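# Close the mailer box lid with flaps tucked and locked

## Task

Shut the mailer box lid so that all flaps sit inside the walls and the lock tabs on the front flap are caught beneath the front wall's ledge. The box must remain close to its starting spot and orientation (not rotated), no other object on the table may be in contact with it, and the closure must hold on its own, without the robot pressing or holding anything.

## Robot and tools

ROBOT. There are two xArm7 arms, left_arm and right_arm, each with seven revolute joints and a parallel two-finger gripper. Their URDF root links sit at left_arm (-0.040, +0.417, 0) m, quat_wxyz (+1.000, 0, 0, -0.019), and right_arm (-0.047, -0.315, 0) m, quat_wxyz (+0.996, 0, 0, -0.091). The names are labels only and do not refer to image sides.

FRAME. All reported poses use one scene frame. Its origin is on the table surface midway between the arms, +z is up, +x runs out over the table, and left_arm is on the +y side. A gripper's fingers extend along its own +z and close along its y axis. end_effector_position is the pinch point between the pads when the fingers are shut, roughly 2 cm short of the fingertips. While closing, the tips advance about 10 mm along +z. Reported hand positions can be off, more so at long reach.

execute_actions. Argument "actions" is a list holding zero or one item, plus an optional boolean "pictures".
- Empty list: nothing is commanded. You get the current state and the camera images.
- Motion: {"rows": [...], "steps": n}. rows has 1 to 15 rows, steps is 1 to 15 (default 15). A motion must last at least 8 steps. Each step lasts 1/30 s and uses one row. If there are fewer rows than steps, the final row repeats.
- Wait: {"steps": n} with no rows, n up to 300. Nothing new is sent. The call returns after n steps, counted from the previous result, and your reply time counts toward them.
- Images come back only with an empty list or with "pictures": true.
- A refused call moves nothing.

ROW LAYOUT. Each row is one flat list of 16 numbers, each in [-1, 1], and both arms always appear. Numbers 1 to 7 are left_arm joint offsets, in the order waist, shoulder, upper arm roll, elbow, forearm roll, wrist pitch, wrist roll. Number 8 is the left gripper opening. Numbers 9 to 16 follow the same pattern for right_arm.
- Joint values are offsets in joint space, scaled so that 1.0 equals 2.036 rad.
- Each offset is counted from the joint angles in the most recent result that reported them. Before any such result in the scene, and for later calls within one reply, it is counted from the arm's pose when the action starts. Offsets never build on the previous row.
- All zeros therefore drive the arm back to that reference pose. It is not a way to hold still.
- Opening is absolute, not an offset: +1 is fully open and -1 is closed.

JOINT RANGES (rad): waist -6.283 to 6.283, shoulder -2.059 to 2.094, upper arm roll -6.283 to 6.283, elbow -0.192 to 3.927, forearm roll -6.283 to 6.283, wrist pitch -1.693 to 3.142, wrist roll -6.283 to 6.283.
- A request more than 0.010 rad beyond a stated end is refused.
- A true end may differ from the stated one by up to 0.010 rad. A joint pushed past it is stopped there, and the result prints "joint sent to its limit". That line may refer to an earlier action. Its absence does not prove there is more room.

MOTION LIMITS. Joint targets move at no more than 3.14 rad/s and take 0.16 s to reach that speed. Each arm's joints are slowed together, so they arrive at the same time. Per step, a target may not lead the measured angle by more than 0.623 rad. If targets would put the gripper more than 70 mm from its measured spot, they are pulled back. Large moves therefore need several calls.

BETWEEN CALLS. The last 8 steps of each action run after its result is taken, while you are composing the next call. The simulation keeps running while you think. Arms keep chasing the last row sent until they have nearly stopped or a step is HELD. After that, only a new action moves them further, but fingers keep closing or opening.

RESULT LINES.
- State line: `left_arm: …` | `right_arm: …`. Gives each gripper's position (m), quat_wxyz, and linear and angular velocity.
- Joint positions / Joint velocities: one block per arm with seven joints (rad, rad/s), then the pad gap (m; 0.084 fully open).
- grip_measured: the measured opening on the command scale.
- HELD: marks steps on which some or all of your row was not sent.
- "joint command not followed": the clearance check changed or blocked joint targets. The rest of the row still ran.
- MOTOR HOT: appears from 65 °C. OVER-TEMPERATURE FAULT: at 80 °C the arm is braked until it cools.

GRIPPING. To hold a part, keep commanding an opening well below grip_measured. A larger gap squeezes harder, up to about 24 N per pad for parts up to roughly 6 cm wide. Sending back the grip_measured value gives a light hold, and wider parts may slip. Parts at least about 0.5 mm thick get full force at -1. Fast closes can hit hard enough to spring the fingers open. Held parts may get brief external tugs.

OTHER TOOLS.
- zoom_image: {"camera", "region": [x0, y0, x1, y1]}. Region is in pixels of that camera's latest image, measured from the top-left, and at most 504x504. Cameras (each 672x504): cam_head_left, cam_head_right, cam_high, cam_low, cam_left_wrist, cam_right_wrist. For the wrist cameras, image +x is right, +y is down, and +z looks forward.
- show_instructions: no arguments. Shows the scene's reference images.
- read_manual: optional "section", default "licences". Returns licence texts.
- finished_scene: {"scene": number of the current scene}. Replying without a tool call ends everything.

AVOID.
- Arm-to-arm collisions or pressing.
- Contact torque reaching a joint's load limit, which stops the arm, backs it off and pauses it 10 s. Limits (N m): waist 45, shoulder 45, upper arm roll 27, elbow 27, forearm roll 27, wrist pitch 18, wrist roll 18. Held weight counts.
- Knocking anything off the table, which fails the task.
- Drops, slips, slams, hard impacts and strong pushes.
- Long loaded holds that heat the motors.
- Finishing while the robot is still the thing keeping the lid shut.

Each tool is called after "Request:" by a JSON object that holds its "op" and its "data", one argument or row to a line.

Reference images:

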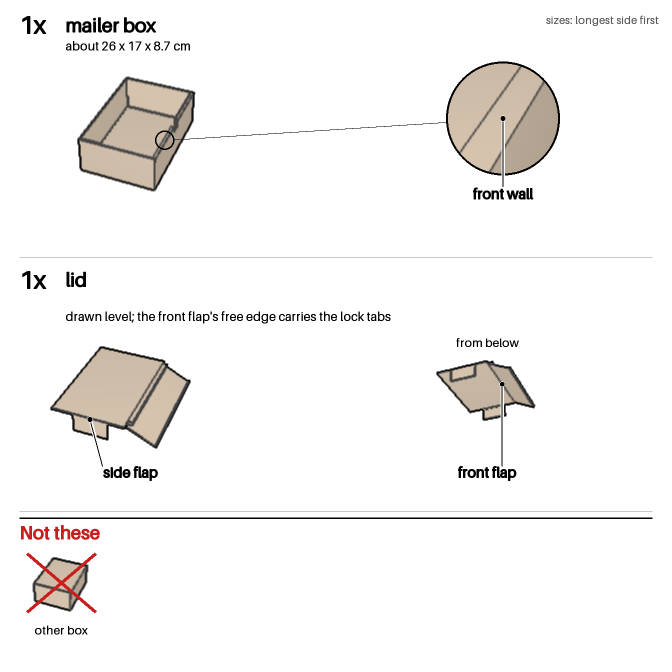

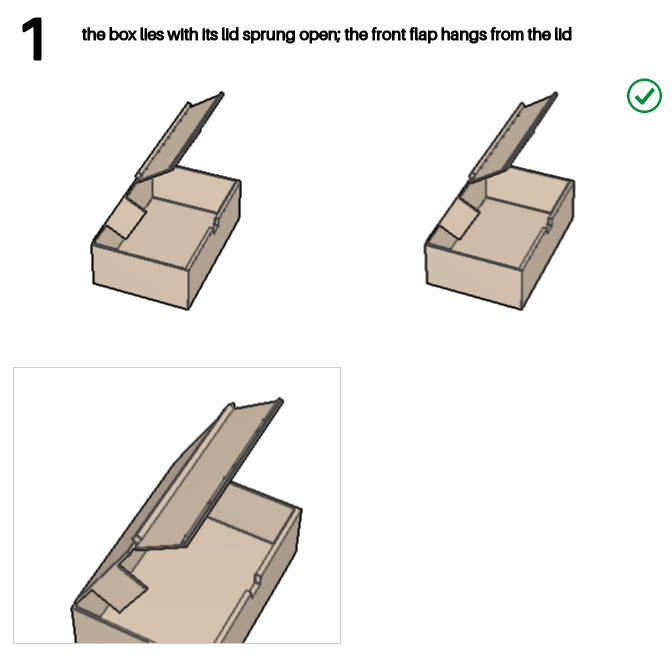

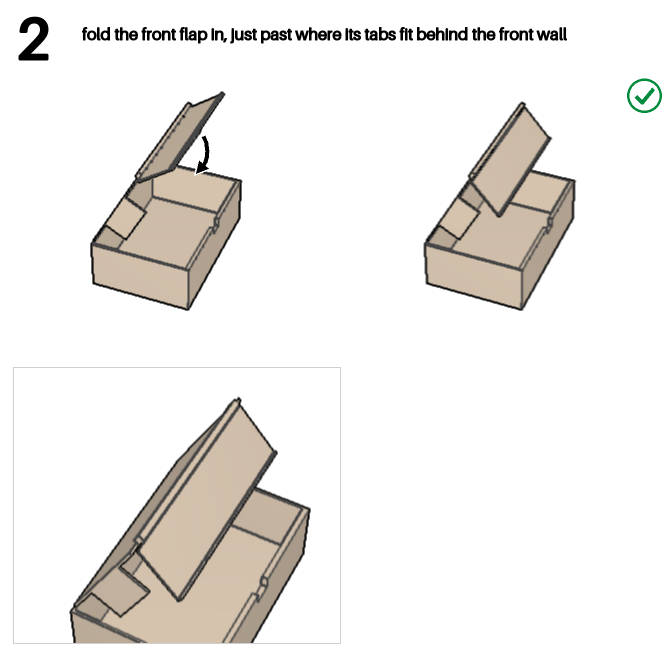

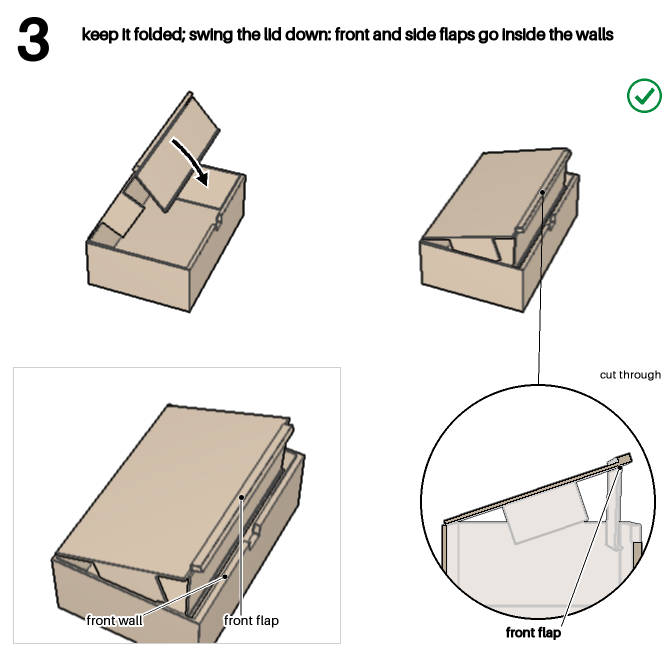

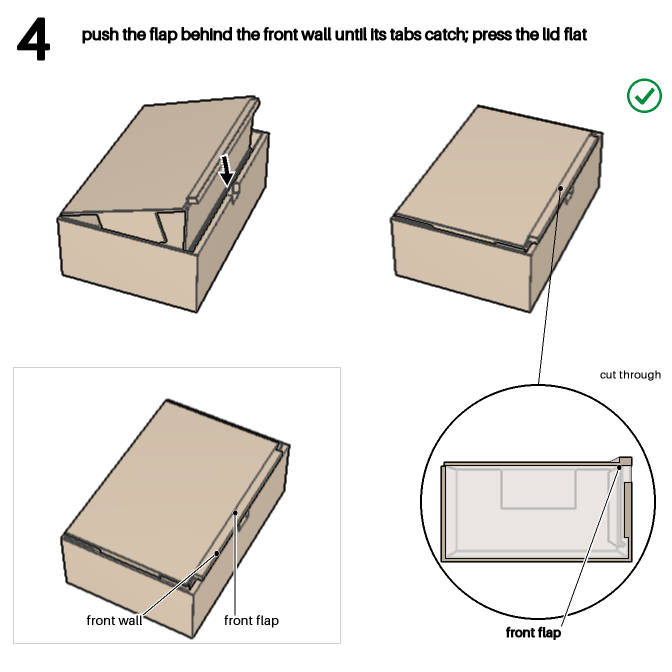

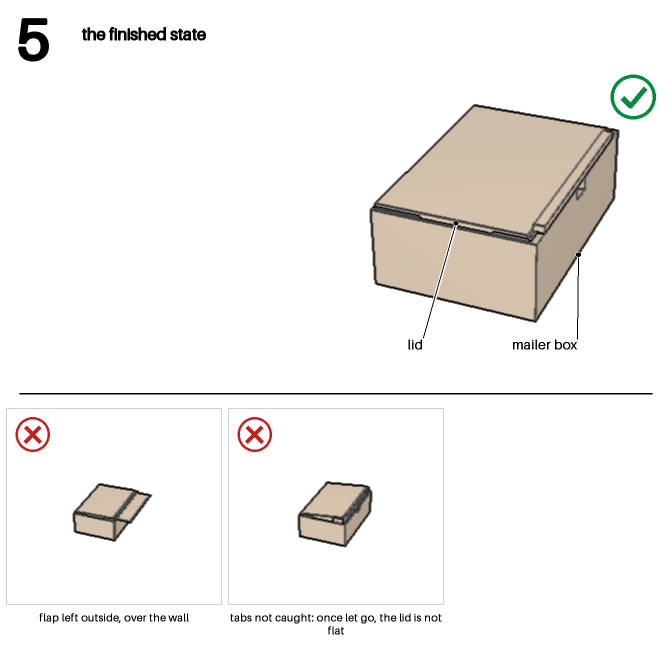

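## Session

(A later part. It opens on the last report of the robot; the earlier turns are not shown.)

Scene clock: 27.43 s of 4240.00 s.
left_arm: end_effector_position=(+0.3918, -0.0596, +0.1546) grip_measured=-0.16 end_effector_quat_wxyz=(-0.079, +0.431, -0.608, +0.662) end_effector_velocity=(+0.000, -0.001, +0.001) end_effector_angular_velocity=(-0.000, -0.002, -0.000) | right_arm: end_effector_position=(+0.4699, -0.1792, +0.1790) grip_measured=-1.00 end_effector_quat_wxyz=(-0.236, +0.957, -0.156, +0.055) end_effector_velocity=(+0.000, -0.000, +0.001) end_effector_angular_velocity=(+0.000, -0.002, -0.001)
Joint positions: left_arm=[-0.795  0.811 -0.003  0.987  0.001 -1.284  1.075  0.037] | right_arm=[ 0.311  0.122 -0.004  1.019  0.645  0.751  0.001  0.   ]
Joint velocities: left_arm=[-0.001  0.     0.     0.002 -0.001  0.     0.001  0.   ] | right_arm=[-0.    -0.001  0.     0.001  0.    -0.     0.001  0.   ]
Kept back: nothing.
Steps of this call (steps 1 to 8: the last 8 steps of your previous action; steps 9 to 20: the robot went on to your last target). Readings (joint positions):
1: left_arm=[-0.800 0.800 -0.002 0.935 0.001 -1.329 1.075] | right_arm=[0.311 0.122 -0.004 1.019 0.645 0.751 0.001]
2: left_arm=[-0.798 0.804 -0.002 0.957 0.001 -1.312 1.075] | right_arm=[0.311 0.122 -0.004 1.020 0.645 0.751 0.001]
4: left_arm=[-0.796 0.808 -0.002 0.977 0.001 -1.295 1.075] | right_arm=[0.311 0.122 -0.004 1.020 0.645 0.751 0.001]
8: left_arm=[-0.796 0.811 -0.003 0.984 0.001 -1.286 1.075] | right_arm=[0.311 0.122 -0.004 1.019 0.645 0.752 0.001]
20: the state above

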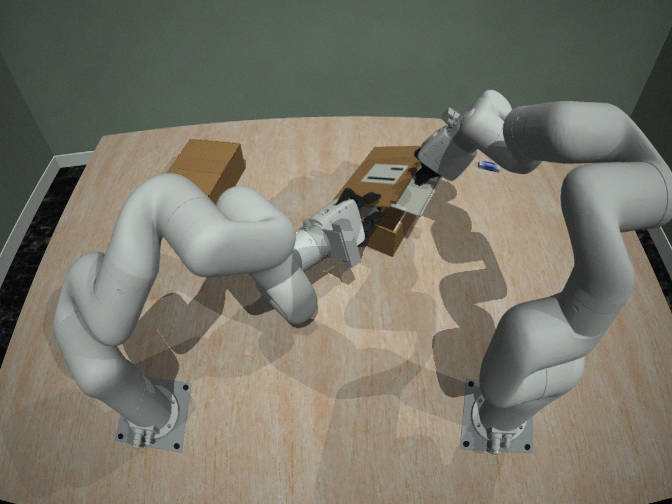

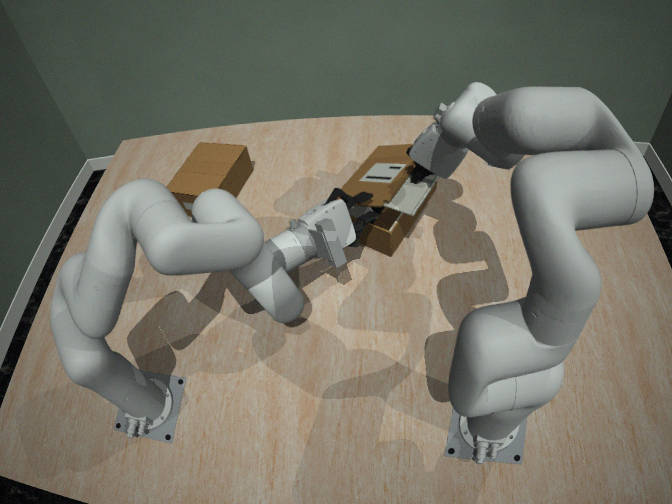

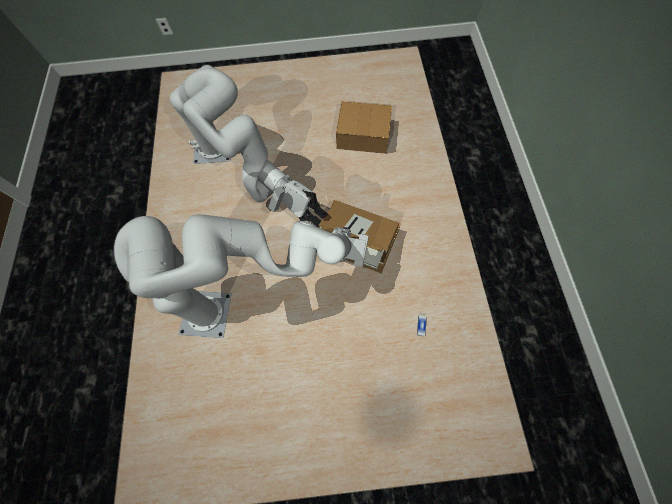

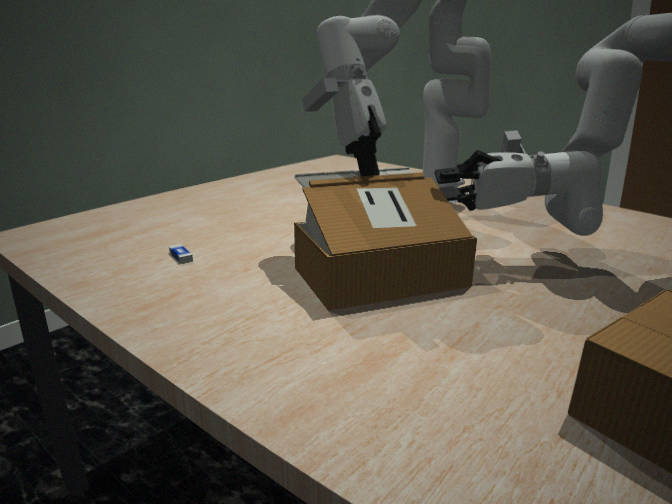

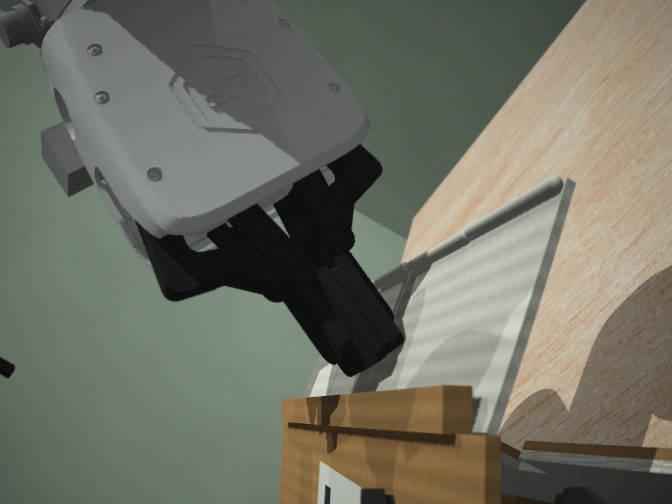

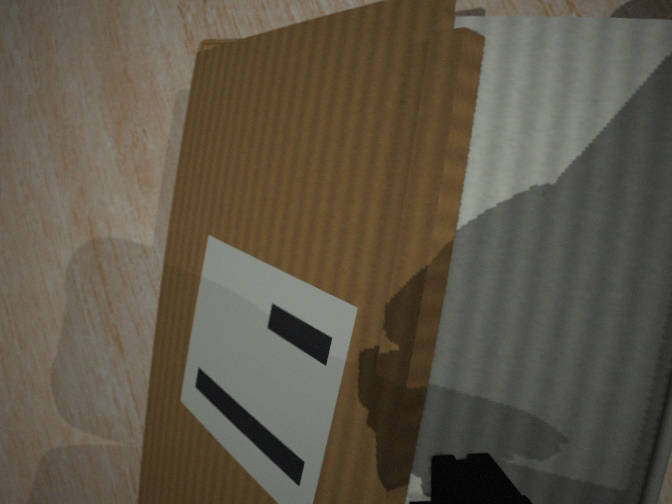

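Request:
{"op": "execute_actions", "data": {
  "actions": [
    {"rows":[[-0.009,0,0,0,0,0,0,-0.15,0,0,0,0,0,0,0,-1]],"steps":10}
  ]
}}

Request:
{"op": "execute_actions", "data": {
  "actions": [
    {"rows":[[0,0.004,0,0.018,0,0.014,0,-0.15,0,0,0,0,0,0,0,-1]],"steps":10}
  ]
}}

Request:
{"op": "execute_actions", "data": {
  "actions": [
    {"rows":[[0,0,0,0,0,0,0,-1,0,0,0,0,0,0,0,-1]]}
  ]
}}

Request:
{"op": "execute_actions", "data": {
  "actions": [
    {"steps":12}
  ],
  "pictures": true
}}

Scene clock: 27.93 s of 4240.00 s.
left_arm: end_effector_position=(+0.3910, -0.0604, +0.1547) grip_measured=-0.16 end_effector_quat_wxyz=(+0.079, -0.430, +0.609, -0.662) end_effector_velocity=(-0.032, -0.029, -0.000) end_effector_angular_velocity=(+0.015, -0.017, -0.068) | right_arm: end_effector_position=(+0.4699, -0.1792, +0.1790) grip_measured=-1.00 end_effector_quat_wxyz=(-0.236, +0.957, -0.156, +0.055) end_effector_velocity=(+0.000, +0.000, +0.001) end_effector_angular_velocity=(+0.000, -0.001, -0.000)
Joint positions: left_arm=[-0.798  0.811 -0.002  0.987  0.001 -1.284  1.075  0.037] | right_arm=[ 0.311  0.122 -0.004  1.019  0.645  0.751  0.001  0.   ]
Joint velocities: left_arm=[-0.095  0.     0.032 -0.    -0.005 -0.001  0.001 -0.   ] | right_arm=[ 0.    -0.001 -0.    -0.    -0.     0.     0.001  0.   ]
Steps of this call (steps 1 to 13: the robot went on to your last target; steps 14 to 15: the first 2 steps of this action). Readings (joint positions):
14: left_arm=[-0.796 0.811 -0.003 0.987 0.001 -1.284 1.075] | right_arm=[0.311 0.122 -0.004 1.019 0.645 0.751 0.001]
15: the state above

Scene clock: 28.27 s of 4240.00 s.
left_arm: end_effector_position=(+0.3842, -0.0682, +0.1545) grip_measured=-0.16 end_effector_quat_wxyz=(+0.073, -0.426, +0.612, -0.662) end_effector_velocity=(+0.038, -0.040, -0.003) end_effector_angular_velocity=(+0.023, +0.019, +0.004) | right_arm: end_effector_position=(+0.4699, -0.1791, +0.1790) grip_measured=-1.00 end_effector_quat_wxyz=(-0.236, +0.957, -0.156, +0.055) end_effector_velocity=(-0.001, +0.000, -0.001) end_effector_angular_velocity=(-0.000, +0.002, +0.001)
Joint positions: left_arm=[-0.813  0.813 -0.002  0.992  0.001 -1.28   1.075  0.037] | right_arm=[ 0.311  0.122 -0.004  1.019  0.645  0.752  0.001  0.   ]
Joint velocities: left_arm=[ 0.001  0.057  0.002  0.195 -0.002  0.168 -0.    -0.   ] | right_arm=[ 0.     0.001 -0.    -0.    -0.001  0.001 -0.     0.   ]
Steps of this call (steps 1 to 8: the last 8 steps of your previous action; steps 9 to 10: the first 2 steps of this action, its rows measured from where the robot was after step 8). Readings (joint positions):
8: left_arm=[-0.813 0.811 -0.003 0.987 0.001 -1.284 1.075] | right_arm=[0.311 0.122 -0.004 1.019 0.645 0.752 0.001]
9: left_arm=[-0.813 0.811 -0.003 0.988 0.001 -1.284 1.075] | right_arm=[0.311 0.122 -0.004 1.019 0.645 0.752 0.001]
10: the state above

Scene clock: 28.77 s of 4240.00 s.
left_arm: end_effector_position=(+0.3901, -0.0750, +0.1572) grip_measured=-0.88 end_effector_quat_wxyz=(+0.073, -0.425, +0.612, -0.663) end_effector_velocity=(+0.001, +0.000, +0.004) end_effector_angular_velocity=(-0.005, -0.007, +0.001) | right_arm: end_effector_position=(+0.4700, -0.1791, +0.1791) grip_measured=-1.00 end_effector_quat_wxyz=(-0.237, +0.957, -0.156, +0.055) end_effector_velocity=(+0.001, -0.000, +0.001) end_effector_angular_velocity=(-0.000, -0.002, -0.000)
Joint positions: left_arm=[-0.813  0.819 -0.002  1.023  0.001 -1.257  1.075  0.005] | right_arm=[ 0.311  0.122 -0.004  1.019  0.645  0.751  0.001  0.   ]
Joint velocities: left_arm=[ 0.    -0.004  0.002  0.002  0.    -0.002  0.    -0.   ] | right_arm=[ 0.    -0.    -0.     0.001  0.    -0.001 -0.     0.   ]
Steps of this call (steps 1 to 8: the last 8 steps of your previous action; steps 9 to 15: the first 7 steps of this action, its rows measured from where the robot was after step 8). Readings (joint positions):
8: left_arm=[-0.813 0.819 -0.003 1.023 0.001 -1.256 1.075] | right_arm=[0.311 0.122 -0.004 1.019 0.645 0.752 0.001]
9: left_arm=[-0.813 0.819 -0.003 1.023 0.001 -1.256 1.075] | right_arm=[0.311 0.122 -0.004 1.019 0.645 0.752 0.001]
10: left_arm=[-0.813 0.819 -0.003 1.023 0.001 -1.256 1.075] | right_arm=[0.311 0.122 -0.004 1.019 0.645 0.752 0.001]
12: left_arm=[-0.813 0.819 -0.003 1.023 0.001 -1.256 1.075] | right_arm=[0.311 0.122 -0.004 1.019 0.645 0.752 0.001]
15: the state above

Scene clock: 29.17 s of 4240.00 s.
left_arm: end_effector_position=(+0.3900, -0.0750, +0.1569) grip_measured=-0.88 end_effector_quat_wxyz=(+0.073, -0.425, +0.612, -0.663) end_effector_velocity=(+0.000, +0.000, -0.001) end_effector_angular_velocity=(+0.001, +0.001, +0.001) | right_arm: end_effector_position=(+0.4699, -0.1792, +0.1790) grip_measured=-1.00 end_effector_quat_wxyz=(-0.236, +0.957, -0.156, +0.055) end_effector_velocity=(+0.000, +0.000, +0.001) end_effector_angular_velocity=(-0.000, -0.002, +0.001)
Joint positions: left_arm=[-0.813  0.819 -0.003  1.023  0.001 -1.256  1.075  0.005] | right_arm=[ 0.311  0.122 -0.004  1.019  0.645  0.752  0.001  0.   ]
Joint velocities: left_arm=[ 0.     0.     0.001 -0.     0.     0.001 -0.     0.   ] | right_arm=[ 0.001 -0.001 -0.     0.001  0.    -0.001 -0.     0.   ]
Kept back: nothing.
Steps of this call (steps 1 to 8: the last 8 steps of your previous action; steps 9 to 12: the robot went on to your last target). Readings (joint positions):
1: left_arm=[-0.813 0.819 -0.002 1.023 0.001 -1.257 1.075] | right_arm=[0.311 0.122 -0.004 1.019 0.645 0.751 0.001]
2: left_arm=[-0.813 0.819 -0.002 1.023 0.001 -1.257 1.075] | right_arm=[0.311 0.122 -0.004 1.019 0.645 0.751 0.001]
4: left_arm=[-0.813 0.819 -0.003 1.023 0.001 -1.257 1.075] | right_arm=[0.311 0.122 -0.004 1.019 0.645 0.751 0.001]
8: left_arm=[-0.813 0.819 -0.003 1.023 0.001 -1.257 1.075] | right_arm=[0.311 0.122 -0.004 1.019 0.645 0.752 0.001]
12: the state above

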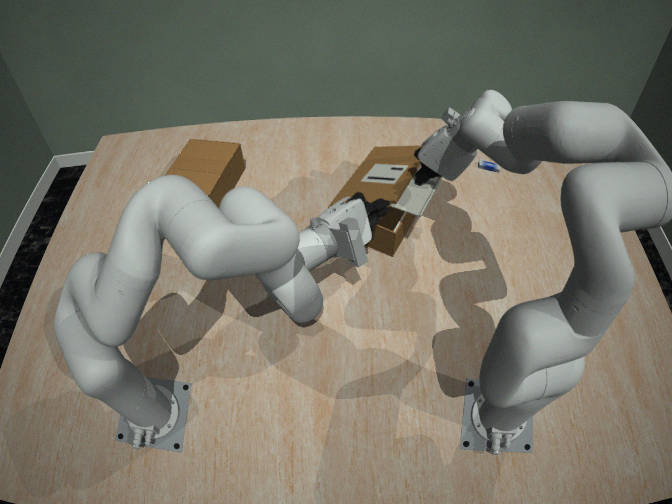

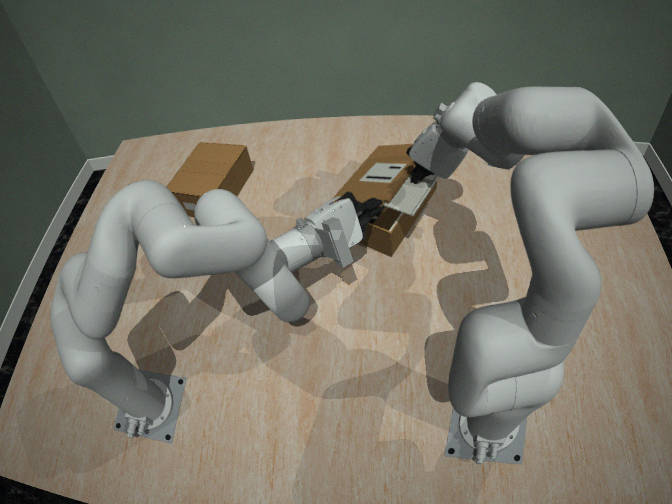

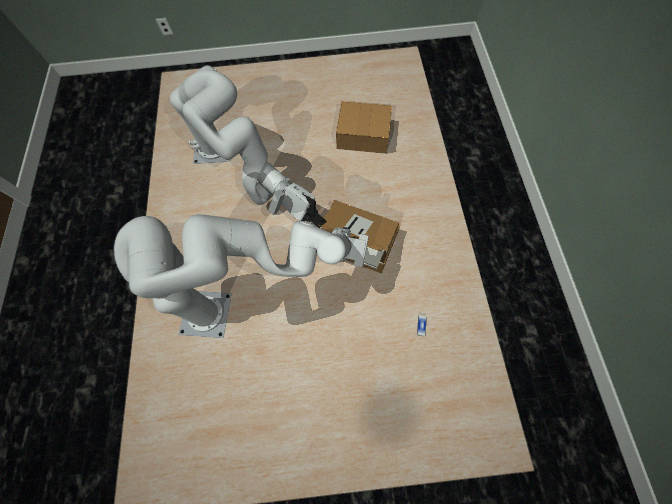

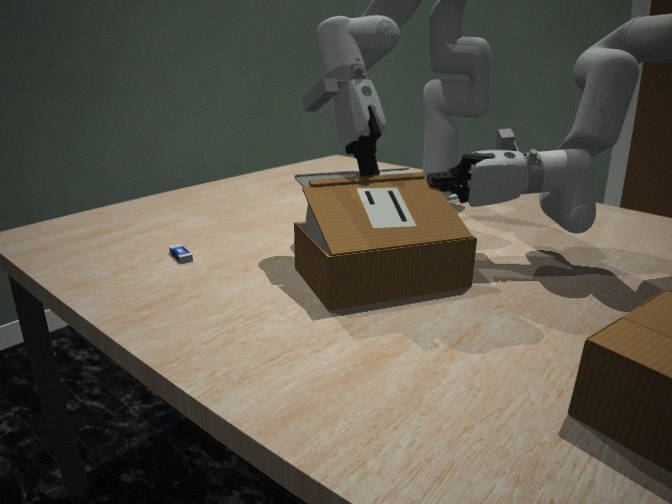

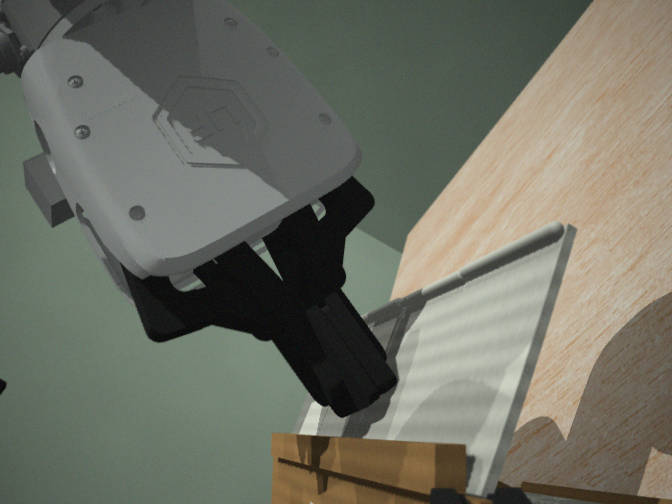

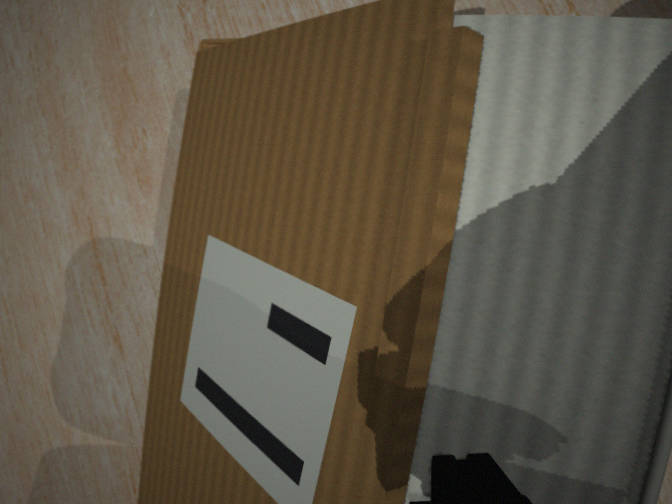

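Request:
{"op": "execute_actions", "data": {
  "actions": [
    {"rows":[[0.004,-0.012,0,0,0,0,0,-1,0,0.03,0,0,0,0,0,-1]]}
  ]
}}

Request:
{"op": "execute_actions", "data": {
  "actions": [
    {"steps":12}
  ],
  "pictures": true
}}

Scene clock: 29.63 s of 4240.00 s.
left_arm: end_effector_position=(+0.3956, -0.0730, +0.1708) grip_measured=-0.90 end_effector_quat_wxyz=(-0.077, +0.424, -0.604, +0.670) end_effector_velocity=(+0.013, +0.003, +0.036) end_effector_angular_velocity=(-0.047, -0.041, +0.020) | right_arm: end_effector_position=(+0.4628, -0.1803, +0.1478) grip_measured=-1.00 end_effector_quat_wxyz=(-0.228, +0.960, -0.163, +0.027) end_effector_velocity=(-0.028, -0.002, -0.079) end_effector_angular_velocity=(-0.018, +0.160, +0.004)
Joint positions: left_arm=[-0.805  0.797 -0.002  1.023  0.001 -1.256  1.075  0.005] | right_arm=[ 0.311  0.178 -0.004  1.016  0.645  0.752  0.001  0.   ]
Joint velocities: left_arm=[ 0.015 -0.047  0.001  0.01  -0.004 -0.005 -0.001 -0.001] | right_arm=[ 0.001  0.126  0.    -0.03  -0.001  0.006  0.     0.   ]
Steps of this call (steps 1 to 7: the robot went on to your last target; steps 8 to 14: the first 7 steps of this action). Readings (joint positions):
8: left_arm=[-0.813 0.819 -0.003 1.023 0.001 -1.256 1.075] | right_arm=[0.311 0.122 -0.004 1.019 0.645 0.752 0.001]
9: left_arm=[-0.812 0.816 -0.003 1.022 0.001 -1.256 1.075] | right_arm=[0.311 0.127 -0.004 1.021 0.645 0.751 0.001]
11: left_arm=[-0.809 0.807 -0.003 1.021 0.001 -1.255 1.075] | right_arm=[0.311 0.151 -0.004 1.023 0.645 0.751 0.001]
14: the state above

Scene clock: 30.03 s of 4240.00 s.
left_arm: end_effector_position=(+0.3956, -0.0733, +0.1727) grip_measured=-0.90 end_effector_quat_wxyz=(-0.077, +0.423, -0.603, +0.672) end_effector_velocity=(+0.000, -0.000, +0.001) end_effector_angular_velocity=(-0.001, -0.002, -0.000) | right_arm: end_effector_position=(+0.4637, -0.1800, +0.1470) grip_measured=-1.00 end_effector_quat_wxyz=(-0.228, +0.960, -0.163, +0.026) end_effector_velocity=(-0.000, +0.001, -0.001) end_effector_angular_velocity=(-0.001, +0.001, +0.002)
Joint positions: left_arm=[-0.805  0.795 -0.003  1.023  0.001 -1.256  1.075  0.005] | right_arm=[ 0.311  0.183 -0.004  1.019  0.645  0.752  0.001  0.   ]
Joint velocities: left_arm=[-0.001 -0.001  0.001  0.001 -0.    -0.     0.001 -0.   ] | right_arm=[ 0.002  0.002  0.    -0.     0.    -0.001 -0.001  0.   ]
Kept back: nothing.
Steps of this call (steps 1 to 8: the last 8 steps of your previous action; steps 9 to 12: the robot went on to your last target). Readings (joint positions):
1: left_arm=[-0.805 0.796 -0.002 1.023 0.001 -1.256 1.075] | right_arm=[0.311 0.181 -0.004 1.016 0.645 0.752 0.001]
2: left_arm=[-0.805 0.796 -0.002 1.023 0.001 -1.256 1.075] | right_arm=[0.311 0.182 -0.004 1.017 0.645 0.752 0.001]
4: left_arm=[-0.805 0.795 -0.002 1.023 0.001 -1.256 1.075] | right_arm=[0.311 0.182 -0.004 1.019 0.645 0.752 0.001]
8: left_arm=[-0.805 0.795 -0.003 1.023 0.001 -1.256 1.075] | right_arm=[0.311 0.182 -0.004 1.020 0.645 0.752 0.001]
12: the state above

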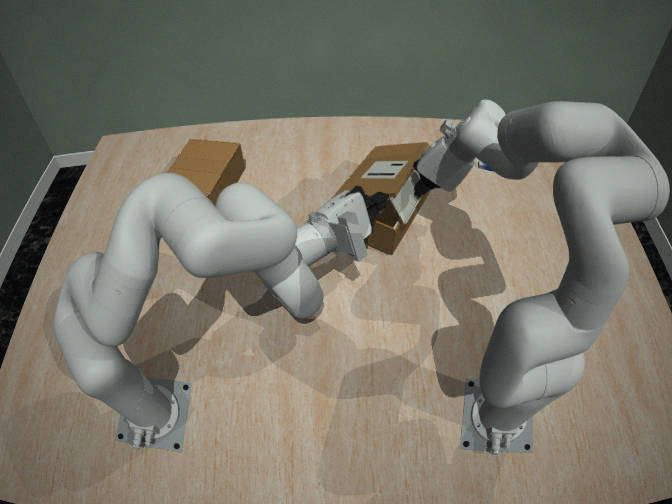

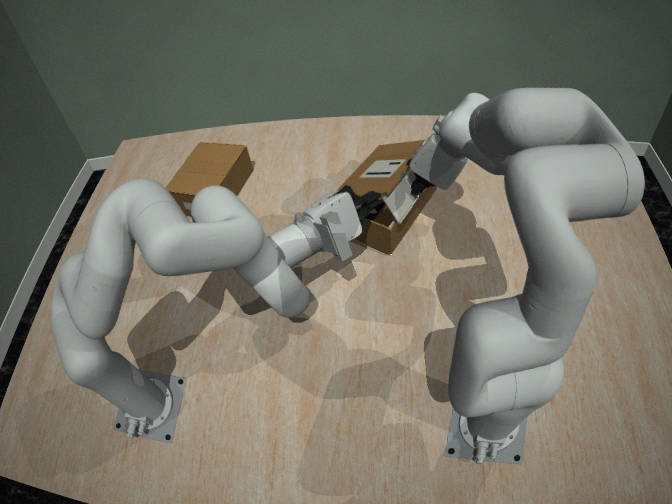

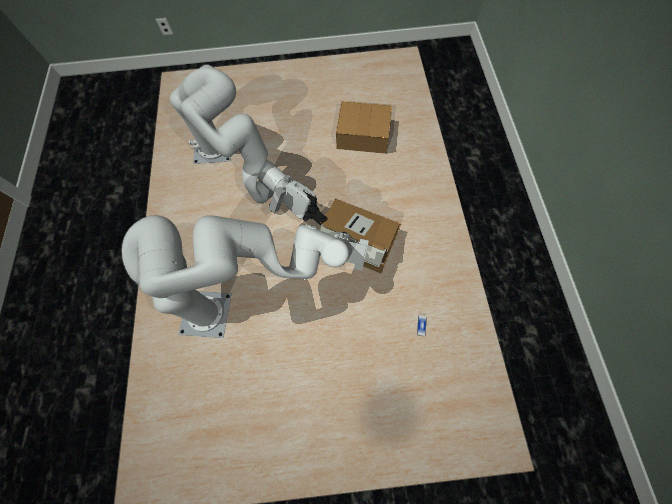

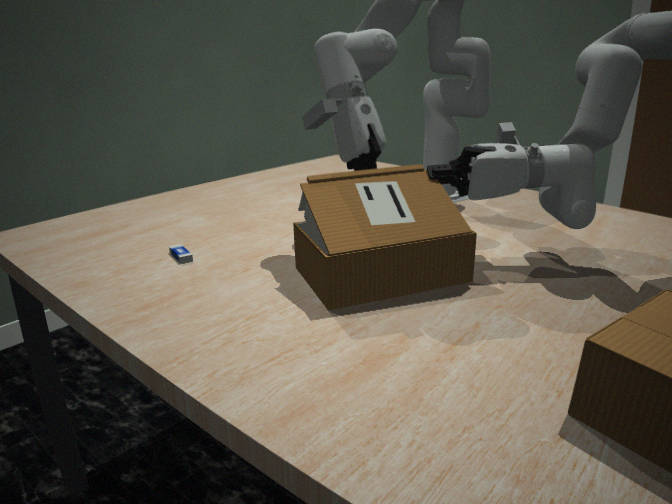

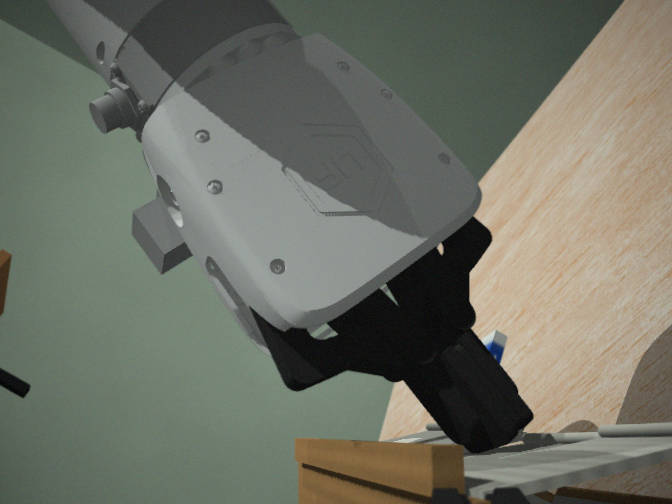

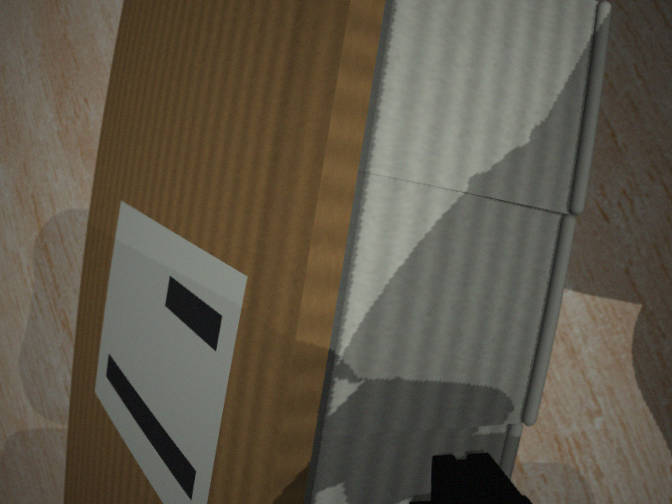

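Request:
{"op": "execute_actions", "data": {
  "actions": [
    {"rows":[[0,0,0,0,0,0,0,-1,0.037,0,0,0,0,0,0,-1]]}
  ]
}}

Request:
{"op": "execute_actions", "data": {
  "actions": [
    {"steps":12}
  ],
  "pictures": true
}}

Scene clock: 30.53 s of 4240.00 s.
left_arm: end_effector_position=(+0.3959, -0.0730, +0.1729) grip_measured=-0.90 end_effector_quat_wxyz=(-0.077, +0.423, -0.603, +0.672) end_effector_velocity=(+0.012, +0.012, +0.001) end_effector_angular_velocity=(+0.005, -0.003, +0.029) | right_arm: end_effector_position=(+0.4523, -0.1431, +0.1468) grip_measured=-1.00 end_effector_quat_wxyz=(-0.229, +0.965, -0.128, +0.017) end_effector_velocity=(-0.037, +0.085, -0.007) end_effector_angular_velocity=(-0.001, +0.022, +0.175)
Joint positions: left_arm=[-0.805  0.795 -0.002  1.023  0.001 -1.257  1.075  0.005] | right_arm=[0.379 0.183 0.001 1.019 0.645 0.752 0.001 0.   ]
Joint velocities: left_arm=[ 0.01  -0.005  0.015 -0.007 -0.008  0.001 -0.003  0.009] | right_arm=[ 0.156  0.     0.015 -0.017 -0.002  0.006 -0.     0.   ]
Steps of this call (steps 1 to 8: the robot went on to your last target; steps 9 to 15: the first 7 steps of this action). Readings (joint positions):
9: left_arm=[-0.805 0.795 -0.003 1.023 0.001 -1.256 1.075] | right_arm=[0.311 0.183 -0.004 1.019 0.645 0.751 0.001]
10: left_arm=[-0.805 0.795 -0.003 1.023 0.001 -1.256 1.075] | right_arm=[0.317 0.183 -0.006 1.019 0.645 0.751 0.001]
12: left_arm=[-0.805 0.795 -0.003 1.023 0.001 -1.257 1.075] | right_arm=[0.346 0.183 -0.009 1.019 0.645 0.751 0.001]
15: the state above

Scene clock: 30.93 s of 4240.00 s.
left_arm: end_effector_position=(+0.3960, -0.0731, +0.1729) grip_measured=-0.89 end_effector_quat_wxyz=(-0.077, +0.423, -0.603, +0.672) end_effector_velocity=(-0.001, -0.001, -0.000) end_effector_angular_velocity=(+0.000, -0.000, -0.002) | right_arm: end_effector_position=(+0.4520, -0.1423, +0.1467) grip_measured=-1.00 end_effector_quat_wxyz=(-0.229, +0.965, -0.127, +0.017) end_effector_velocity=(+0.001, +0.001, +0.001) end_effector_angular_velocity=(+0.000, -0.003, +0.001)
Joint positions: left_arm=[-0.805  0.795 -0.002  1.023  0.001 -1.256  1.075  0.005] | right_arm=[ 0.386  0.183 -0.004  1.019  0.645  0.752  0.001  0.   ]
Joint velocities: left_arm=[-0.001 -0.    -0.001 -0.001  0.    -0.     0.001  0.   ] | right_arm=[ 0.001 -0.001  0.     0.001  0.    -0.001 -0.001  0.   ]
Kept back: nothing.
Steps of this call (steps 1 to 8: the last 8 steps of your previous action; steps 9 to 12: the robot went on to your last target). Readings (joint positions):
1: left_arm=[-0.805 0.795 -0.002 1.023 0.001 -1.257 1.075] | right_arm=[0.382 0.183 0.000 1.019 0.645 0.752 0.001]
2: left_arm=[-0.804 0.795 -0.002 1.023 0.001 -1.257 1.075] | right_arm=[0.384 0.183 -0.002 1.019 0.645 0.752 0.001]
4: left_arm=[-0.805 0.795 -0.002 1.023 0.001 -1.256 1.075] | right_arm=[0.385 0.183 -0.004 1.019 0.645 0.752 0.001]
8: left_arm=[-0.805 0.795 -0.002 1.023 0.001 -1.256 1.075] | right_arm=[0.386 0.183 -0.004 1.019 0.645 0.752 0.001]
12: the state above

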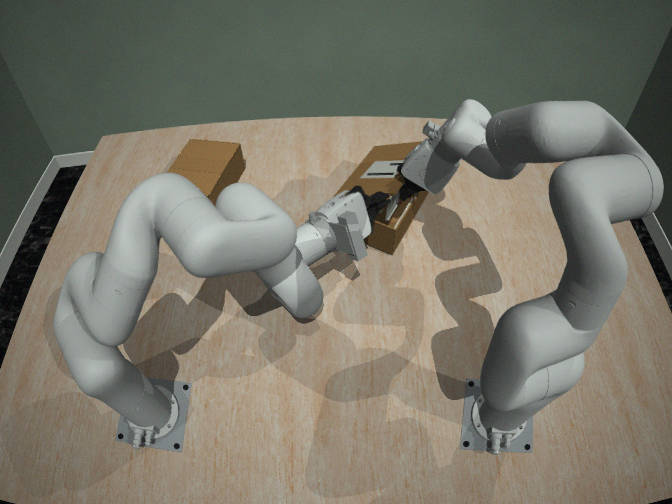

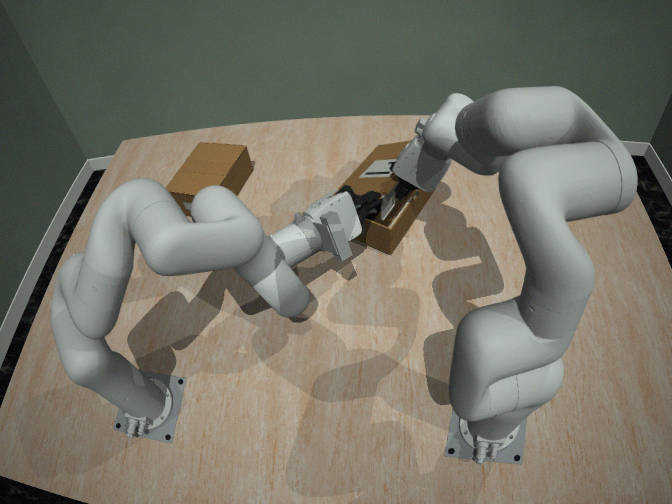

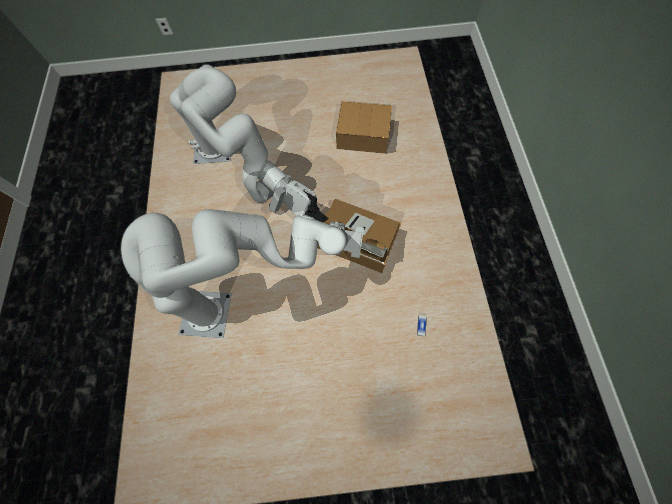

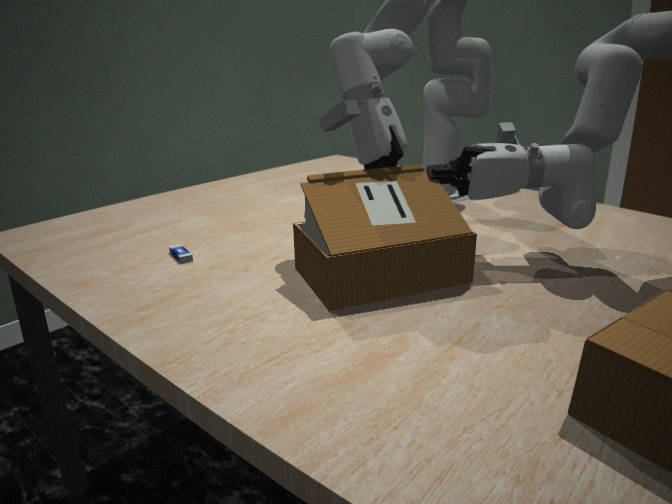

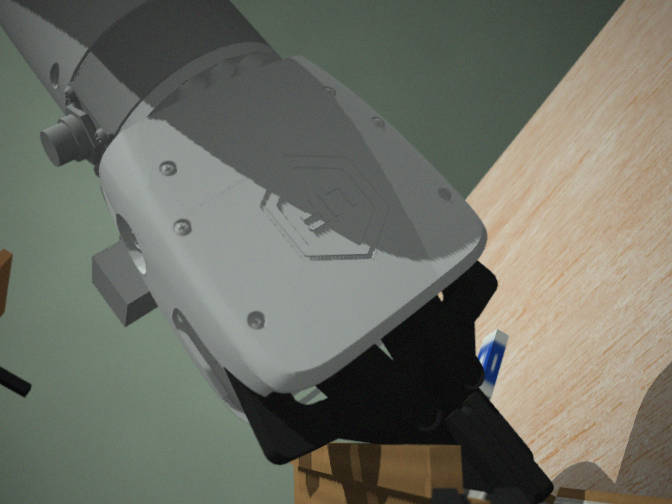

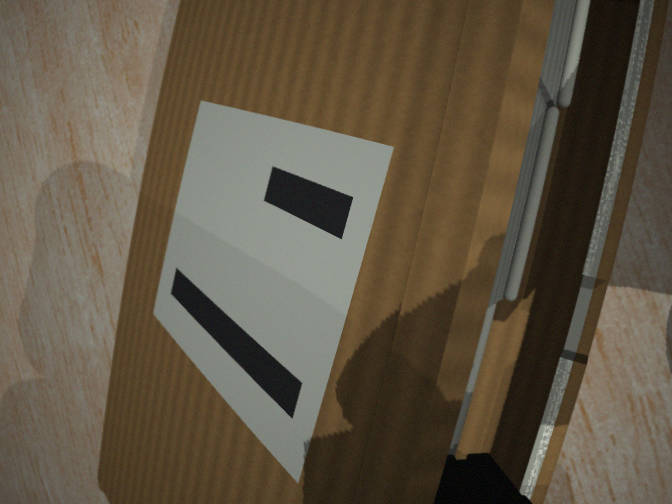

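Request:
{"op": "execute_actions", "data": {
  "actions": [
    {"rows":[[-0.011,0.03,0,0.015,0,0,0.1,-1,-0.01,0.025,0,0,0,0,0,-1]]}
  ]
}}

Request:
{"op": "execute_actions", "data": {
  "actions": [
    {"steps":12}
  ],
  "pictures": true
}}

Scene clock: 31.43 s of 4240.00 s.
left_arm: end_effector_position=(+0.3870, -0.0822, +0.1492) grip_measured=-0.89 end_effector_quat_wxyz=(+0.123, -0.372, +0.647, -0.655) end_effector_velocity=(-0.059, -0.042, -0.115) end_effector_angular_velocity=(+0.487, -0.346, -0.176) | right_arm: end_effector_position=(+0.4480, -0.1536, +0.1211) grip_measured=-1.00 end_effector_quat_wxyz=(-0.221, +0.965, -0.142, -0.003) end_effector_velocity=(-0.020, -0.032, -0.065) end_effector_angular_velocity=(-0.027, +0.133, -0.050)
Joint positions: left_arm=[-0.823  0.845 -0.003  1.047  0.001 -1.256  1.237  0.005] | right_arm=[ 0.367  0.23  -0.006  1.016  0.645  0.752  0.001  0.   ]
Joint velocities: left_arm=[-0.087  0.22  -0.026  0.073  0.003 -0.001  0.603  0.007] | right_arm=[-0.043  0.102 -0.011 -0.03  -0.003  0.005 -0.     0.   ]
Steps of this call (steps 1 to 8: the robot went on to your last target; steps 9 to 15: the first 7 steps of this action). Readings (joint positions):
9: left_arm=[-0.805 0.795 -0.003 1.023 0.001 -1.256 1.076] | right_arm=[0.386 0.183 -0.004 1.019 0.645 0.752 0.001]
10: left_arm=[-0.806 0.797 -0.002 1.024 0.001 -1.256 1.083] | right_arm=[0.384 0.187 -0.004 1.021 0.645 0.752 0.001]
12: left_arm=[-0.811 0.812 -0.001 1.033 0.001 -1.256 1.140] | right_arm=[0.376 0.208 -0.003 1.022 0.645 0.751 0.001]
15: the state above

Scene clock: 31.83 s of 4240.00 s.
left_arm: end_effector_position=(+0.3861, -0.0839, +0.1455) grip_measured=-0.89 end_effector_quat_wxyz=(+0.135, -0.357, +0.656, -0.651) end_effector_velocity=(-0.000, +0.002, -0.013) end_effector_angular_velocity=(+0.027, +0.017, +0.001) | right_arm: end_effector_position=(+0.4489, -0.1538, +0.1204) grip_measured=-1.00 end_effector_quat_wxyz=(-0.220, +0.965, -0.142, -0.003) end_effector_velocity=(-0.000, +0.003, +0.003) end_effector_angular_velocity=(+0.004, -0.003, +0.005)
Joint positions: left_arm=[-0.827  0.855 -0.002  1.054  0.001 -1.256  1.278  0.005] | right_arm=[ 0.365  0.233 -0.005  1.019  0.645  0.752  0.001  0.   ]
Joint velocities: left_arm=[-0.001  0.011  0.002 -0.003 -0.001  0.017  0.003 -0.002] | right_arm=[ 0.001 -0.004  0.004  0.002  0.002  0.003 -0.001  0.   ]
Kept back: nothing.
Steps of this call (steps 1 to 8: the last 8 steps of your previous action; steps 9 to 12: the robot went on to your last target). Readings (joint positions):
1: left_arm=[-0.826 0.851 -0.004 1.049 0.001 -1.256 1.253] | right_arm=[0.366 0.232 -0.006 1.016 0.645 0.752 0.001]
2: left_arm=[-0.827 0.854 -0.004 1.050 0.001 -1.257 1.263] | right_arm=[0.366 0.233 -0.006 1.016 0.645 0.752 0.001]
4: left_arm=[-0.827 0.855 -0.003 1.053 0.001 -1.257 1.272] | right_arm=[0.365 0.234 -0.005 1.018 0.645 0.751 0.001]
8: left_arm=[-0.827 0.855 -0.002 1.054 0.001 -1.257 1.277] | right_arm=[0.365 0.233 -0.005 1.020 0.645 0.751 0.001]
12: the state above

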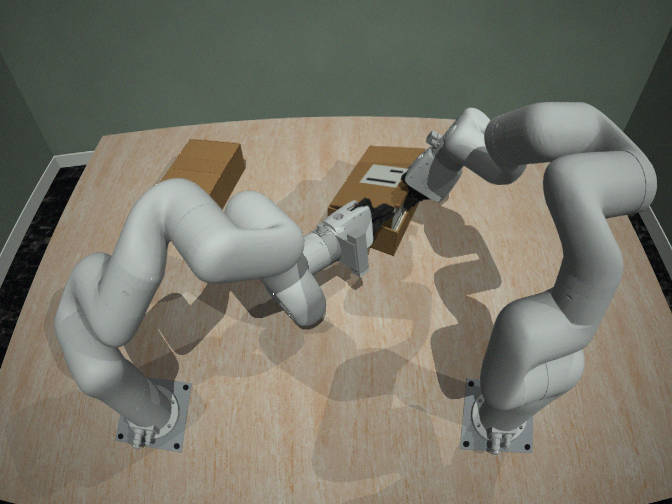

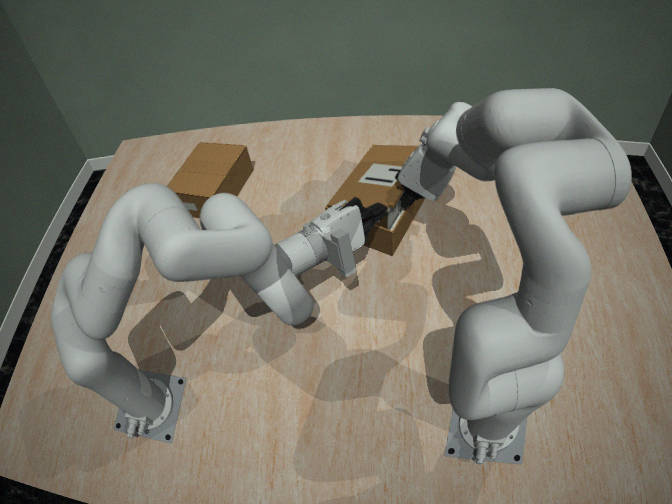

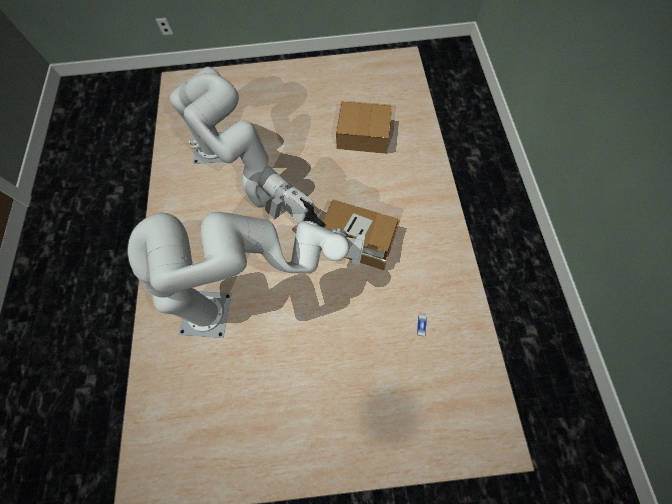

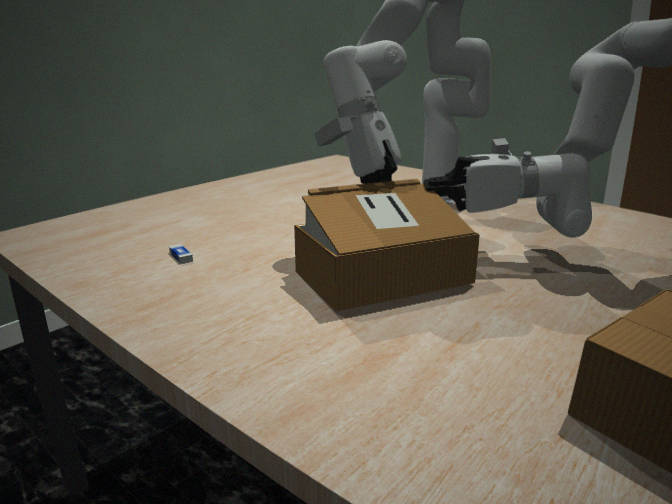

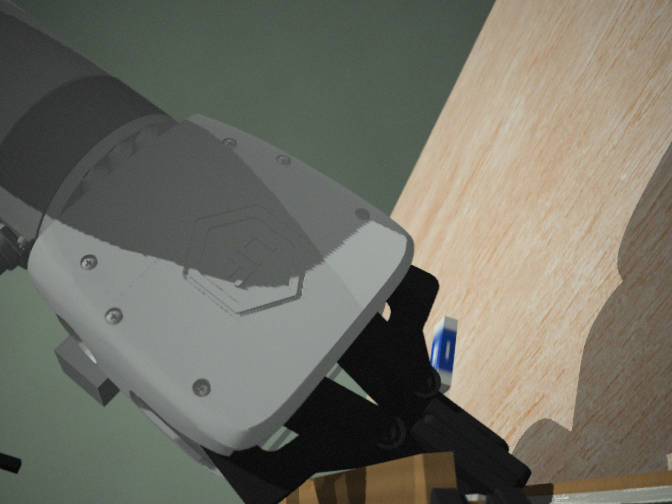

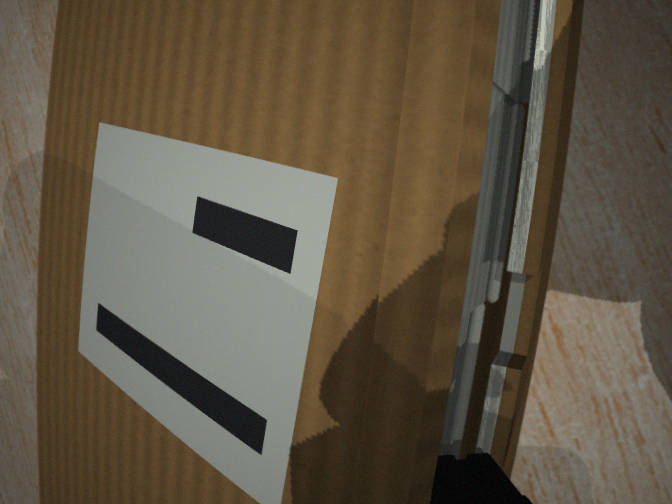

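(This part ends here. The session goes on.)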